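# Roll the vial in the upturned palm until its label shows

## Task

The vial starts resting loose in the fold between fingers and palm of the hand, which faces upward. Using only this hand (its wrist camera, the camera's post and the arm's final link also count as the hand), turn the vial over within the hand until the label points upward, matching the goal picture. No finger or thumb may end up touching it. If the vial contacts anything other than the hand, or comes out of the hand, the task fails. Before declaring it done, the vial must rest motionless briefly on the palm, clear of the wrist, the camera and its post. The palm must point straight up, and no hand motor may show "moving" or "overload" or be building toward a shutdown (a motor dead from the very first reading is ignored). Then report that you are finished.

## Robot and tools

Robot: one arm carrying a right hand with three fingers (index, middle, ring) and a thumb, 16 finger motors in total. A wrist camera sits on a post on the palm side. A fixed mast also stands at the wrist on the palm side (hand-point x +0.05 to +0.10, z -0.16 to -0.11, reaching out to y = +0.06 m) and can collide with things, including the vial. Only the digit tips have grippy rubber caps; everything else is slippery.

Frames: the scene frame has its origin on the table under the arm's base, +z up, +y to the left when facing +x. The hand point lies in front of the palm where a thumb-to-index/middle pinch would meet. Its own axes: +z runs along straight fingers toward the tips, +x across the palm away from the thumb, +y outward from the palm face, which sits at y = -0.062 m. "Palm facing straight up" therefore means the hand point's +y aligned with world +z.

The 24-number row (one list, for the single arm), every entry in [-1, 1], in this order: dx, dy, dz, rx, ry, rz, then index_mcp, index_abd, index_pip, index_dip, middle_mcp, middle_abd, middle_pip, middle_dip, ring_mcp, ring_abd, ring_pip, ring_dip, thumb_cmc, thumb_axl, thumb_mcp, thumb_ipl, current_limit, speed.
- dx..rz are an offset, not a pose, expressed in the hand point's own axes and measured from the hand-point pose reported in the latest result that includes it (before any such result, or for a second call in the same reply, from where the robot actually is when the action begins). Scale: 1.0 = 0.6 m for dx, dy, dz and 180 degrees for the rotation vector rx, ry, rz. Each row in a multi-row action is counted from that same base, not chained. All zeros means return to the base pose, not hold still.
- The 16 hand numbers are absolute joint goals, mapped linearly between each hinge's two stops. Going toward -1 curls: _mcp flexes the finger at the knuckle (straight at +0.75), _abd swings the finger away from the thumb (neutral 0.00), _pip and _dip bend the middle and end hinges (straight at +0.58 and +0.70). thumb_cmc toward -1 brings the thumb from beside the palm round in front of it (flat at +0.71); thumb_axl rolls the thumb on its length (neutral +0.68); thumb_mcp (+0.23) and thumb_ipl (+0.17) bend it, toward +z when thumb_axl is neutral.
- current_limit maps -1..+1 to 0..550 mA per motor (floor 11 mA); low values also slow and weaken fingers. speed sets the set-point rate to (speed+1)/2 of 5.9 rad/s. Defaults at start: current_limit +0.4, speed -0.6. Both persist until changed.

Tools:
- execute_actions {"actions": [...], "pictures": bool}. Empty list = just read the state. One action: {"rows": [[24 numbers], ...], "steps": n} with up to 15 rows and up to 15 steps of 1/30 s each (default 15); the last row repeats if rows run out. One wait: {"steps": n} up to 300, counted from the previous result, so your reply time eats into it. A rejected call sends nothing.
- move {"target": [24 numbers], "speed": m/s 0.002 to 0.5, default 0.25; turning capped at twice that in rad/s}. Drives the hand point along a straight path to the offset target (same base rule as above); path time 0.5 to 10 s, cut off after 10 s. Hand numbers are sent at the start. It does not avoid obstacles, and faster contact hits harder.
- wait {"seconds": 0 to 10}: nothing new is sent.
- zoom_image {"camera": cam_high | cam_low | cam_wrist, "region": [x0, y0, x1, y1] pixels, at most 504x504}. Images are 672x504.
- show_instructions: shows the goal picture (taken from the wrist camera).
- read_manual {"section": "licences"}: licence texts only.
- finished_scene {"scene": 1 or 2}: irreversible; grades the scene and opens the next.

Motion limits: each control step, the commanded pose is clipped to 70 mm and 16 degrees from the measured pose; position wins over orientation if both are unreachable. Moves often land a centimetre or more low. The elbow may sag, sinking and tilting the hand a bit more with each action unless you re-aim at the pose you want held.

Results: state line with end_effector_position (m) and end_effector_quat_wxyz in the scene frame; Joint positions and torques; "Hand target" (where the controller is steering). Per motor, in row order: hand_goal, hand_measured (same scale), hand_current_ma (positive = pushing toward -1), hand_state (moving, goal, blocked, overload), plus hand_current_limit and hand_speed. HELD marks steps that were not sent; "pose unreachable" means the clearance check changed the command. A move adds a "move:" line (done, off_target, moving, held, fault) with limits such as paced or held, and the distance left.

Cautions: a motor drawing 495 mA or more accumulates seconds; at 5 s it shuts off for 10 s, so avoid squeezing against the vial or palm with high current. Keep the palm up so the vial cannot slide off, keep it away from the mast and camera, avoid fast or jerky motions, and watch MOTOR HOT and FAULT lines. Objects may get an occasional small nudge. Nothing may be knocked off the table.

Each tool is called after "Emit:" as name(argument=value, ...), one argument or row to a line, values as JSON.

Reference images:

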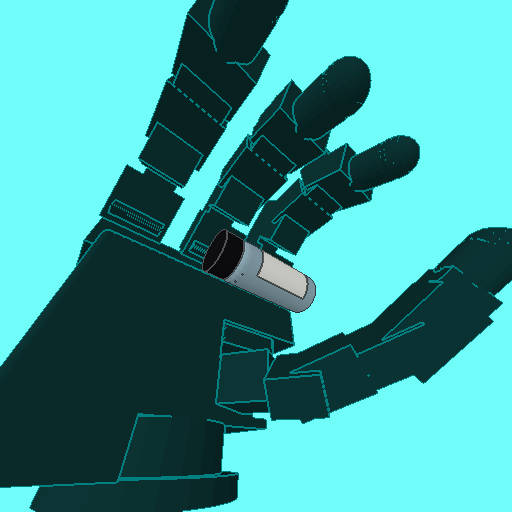

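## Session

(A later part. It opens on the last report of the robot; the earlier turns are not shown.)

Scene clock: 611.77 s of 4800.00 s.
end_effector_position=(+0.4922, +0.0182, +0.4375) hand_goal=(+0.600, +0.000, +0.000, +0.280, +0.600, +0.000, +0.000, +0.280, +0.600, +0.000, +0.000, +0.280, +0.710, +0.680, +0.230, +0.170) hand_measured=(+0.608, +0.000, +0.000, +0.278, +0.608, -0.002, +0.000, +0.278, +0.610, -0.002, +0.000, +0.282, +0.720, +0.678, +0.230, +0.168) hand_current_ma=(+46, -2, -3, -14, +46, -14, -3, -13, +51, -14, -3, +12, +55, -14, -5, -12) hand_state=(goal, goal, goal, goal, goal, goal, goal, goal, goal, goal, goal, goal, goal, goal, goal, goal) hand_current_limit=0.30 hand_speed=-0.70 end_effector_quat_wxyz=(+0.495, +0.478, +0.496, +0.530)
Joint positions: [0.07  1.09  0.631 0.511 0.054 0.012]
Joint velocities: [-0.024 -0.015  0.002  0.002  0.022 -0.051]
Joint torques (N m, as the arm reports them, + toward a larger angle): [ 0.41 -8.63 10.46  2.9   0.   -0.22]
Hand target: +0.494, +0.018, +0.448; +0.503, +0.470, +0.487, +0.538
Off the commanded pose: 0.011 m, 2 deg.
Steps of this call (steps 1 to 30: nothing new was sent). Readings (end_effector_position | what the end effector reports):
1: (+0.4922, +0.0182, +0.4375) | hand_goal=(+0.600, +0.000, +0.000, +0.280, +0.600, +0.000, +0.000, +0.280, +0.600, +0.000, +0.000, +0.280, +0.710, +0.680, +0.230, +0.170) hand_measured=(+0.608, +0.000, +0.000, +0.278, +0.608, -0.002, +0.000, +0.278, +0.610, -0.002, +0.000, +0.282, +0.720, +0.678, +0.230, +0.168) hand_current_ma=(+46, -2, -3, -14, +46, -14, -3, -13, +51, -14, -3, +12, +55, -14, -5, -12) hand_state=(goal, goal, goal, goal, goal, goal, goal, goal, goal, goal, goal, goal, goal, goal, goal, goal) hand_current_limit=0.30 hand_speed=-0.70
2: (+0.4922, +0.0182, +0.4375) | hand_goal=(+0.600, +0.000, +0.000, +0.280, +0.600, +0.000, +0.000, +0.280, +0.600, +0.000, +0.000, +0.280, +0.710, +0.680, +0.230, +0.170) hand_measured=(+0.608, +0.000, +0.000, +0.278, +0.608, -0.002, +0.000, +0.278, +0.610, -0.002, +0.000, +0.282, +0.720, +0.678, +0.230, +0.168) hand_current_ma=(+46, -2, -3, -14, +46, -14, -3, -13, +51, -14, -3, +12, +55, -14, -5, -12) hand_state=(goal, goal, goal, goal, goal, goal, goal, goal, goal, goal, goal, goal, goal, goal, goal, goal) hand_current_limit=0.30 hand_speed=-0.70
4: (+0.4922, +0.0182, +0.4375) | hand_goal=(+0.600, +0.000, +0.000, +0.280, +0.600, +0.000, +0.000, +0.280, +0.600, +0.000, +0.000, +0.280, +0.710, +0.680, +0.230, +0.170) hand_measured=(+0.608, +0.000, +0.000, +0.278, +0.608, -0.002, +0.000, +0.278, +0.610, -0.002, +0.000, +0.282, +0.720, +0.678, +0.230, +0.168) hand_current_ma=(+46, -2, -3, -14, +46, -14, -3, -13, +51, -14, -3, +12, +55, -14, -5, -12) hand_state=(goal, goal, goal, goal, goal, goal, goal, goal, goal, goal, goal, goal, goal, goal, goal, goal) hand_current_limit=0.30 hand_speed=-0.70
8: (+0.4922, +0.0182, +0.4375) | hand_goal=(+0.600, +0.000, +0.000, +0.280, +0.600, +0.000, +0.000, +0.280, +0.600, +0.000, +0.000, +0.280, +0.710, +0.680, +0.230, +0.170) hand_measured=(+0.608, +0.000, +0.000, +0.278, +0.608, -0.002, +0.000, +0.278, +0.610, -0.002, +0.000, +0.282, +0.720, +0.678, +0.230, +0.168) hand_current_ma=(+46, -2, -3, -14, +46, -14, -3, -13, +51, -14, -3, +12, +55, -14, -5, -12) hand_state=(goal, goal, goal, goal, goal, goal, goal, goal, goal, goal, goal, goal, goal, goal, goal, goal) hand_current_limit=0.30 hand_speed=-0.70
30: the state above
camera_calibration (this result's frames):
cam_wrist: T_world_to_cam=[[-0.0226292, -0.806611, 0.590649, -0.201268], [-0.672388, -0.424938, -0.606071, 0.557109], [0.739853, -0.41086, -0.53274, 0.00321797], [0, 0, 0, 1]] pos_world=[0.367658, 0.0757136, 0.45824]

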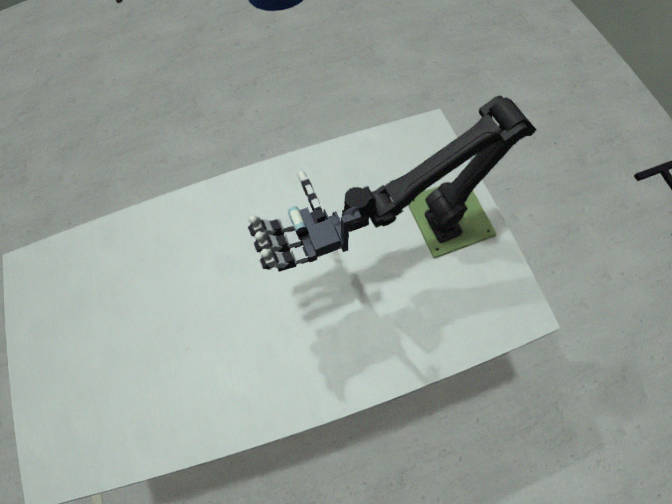

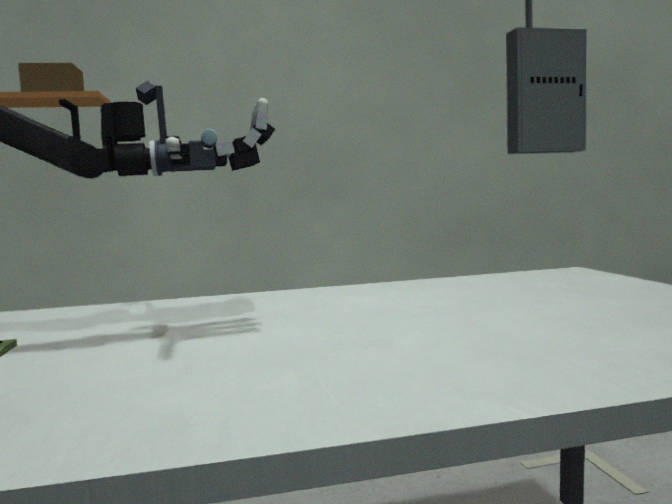

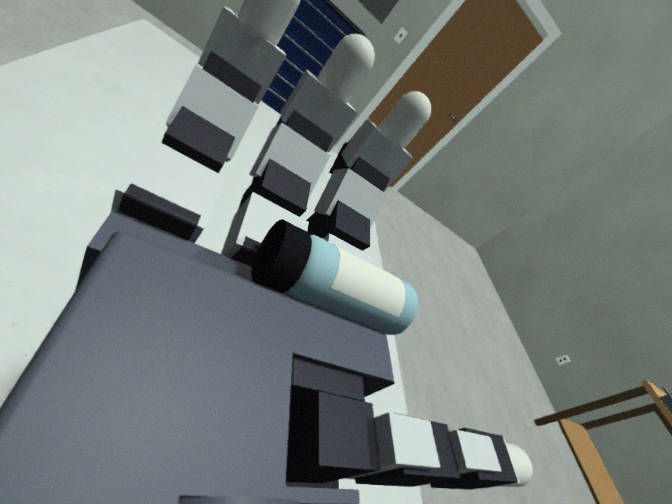

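Emit:
move(
  target=[0,0.018,0.004,-0.011,0,0,0.95,0,-0.2,0.28,0.95,0,-0.2,0.28,0.95,0,-0.2,0.28,0.71,0.68,0.23,0.17,0.3,-0.7],
)

Emit:
zoom_image(
  camera="cam_low",
  region=[180,110,260,180],
)

Scene clock: 626.17 s of 4800.00 s.
end_effector_position=(+0.4922, +0.0182, +0.4377) hand_goal=(+0.950, +0.000, -0.200, +0.280, +0.950, +0.000, -0.200, +0.280, +0.950, +0.000, -0.200, +0.280, +0.710, +0.680, +0.230, +0.170) hand_measured=(+0.958, +0.000, -0.194, +0.278, +0.958, -0.002, -0.192, +0.278, +0.960, -0.002, -0.194, +0.282, +0.720, +0.678, +0.230, +0.168) hand_current_ma=(+46, -2, +36, -13, +46, -14, +37, -13, +51, -14, +36, +12, +55, -14, -5, -12) hand_state=(goal, goal, goal, goal, goal, goal, goal, goal, goal, goal, goal, goal, goal, goal, goal, goal) hand_current_limit=0.30 hand_speed=-0.70 end_effector_quat_wxyz=(+0.495, +0.478, +0.496, +0.530)
Joint positions: [0.07  1.09  0.631 0.512 0.054 0.012]
Joint velocities: [-0.015  0.005 -0.012 -0.007  0.007 -0.051]
Joint torques (N m, as the arm reports them, + toward a larger angle): [ 0.15 -7.75 10.48  2.8   0.04 -0.19]
Hand target: +0.494, +0.018, +0.448; +0.503, +0.470, +0.487, +0.538
Off the commanded pose: 0.011 m, 2 deg.
After step 90, 10.63 s passed at rest.
move: off_target
camera_calibration (this result's frames):
cam_wrist: T_world_to_cam=[[-0.0230778, -0.806659, 0.590566, -0.201127], [-0.671928, -0.424888, -0.606615, 0.557179], [0.740256, -0.410818, -0.532212, 0.00293652], [0, 0, 0, 1]] pos_world=[0.367569, 0.075704, 0.458335]

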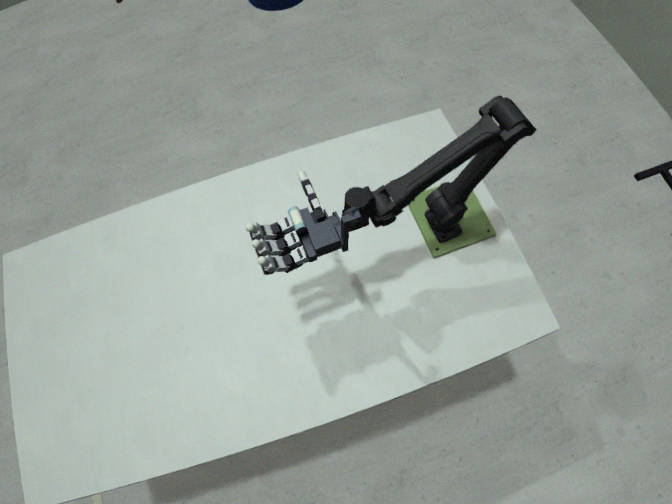

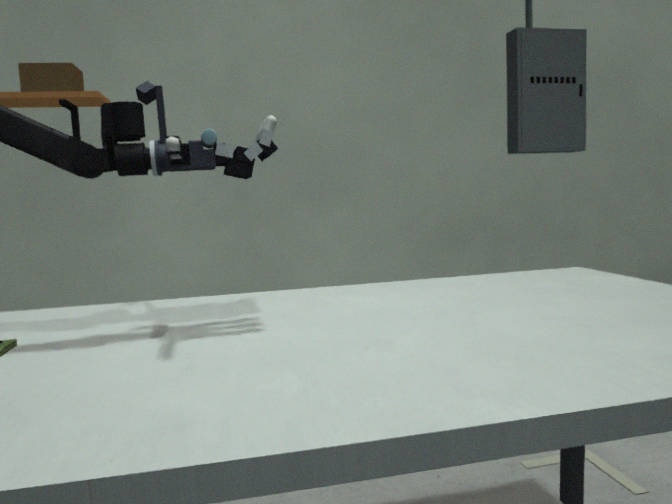

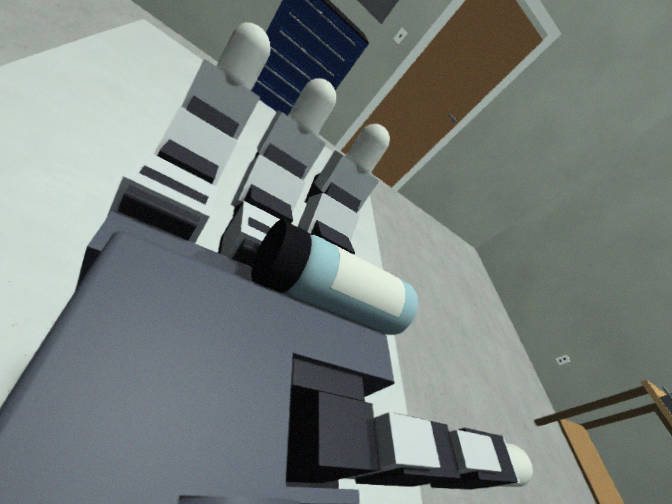

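Region (180, 110, 260, 180) of cam_low's 672x504 image, scaled by 6.300, with more detail than that image has; it fills the top 441 rows of this view, and the rest is white.

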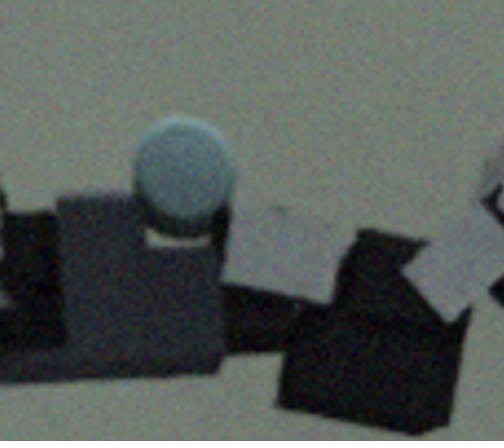

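Emit:
finished_scene(
  scene=1,
)

The scene is finished: the task was done.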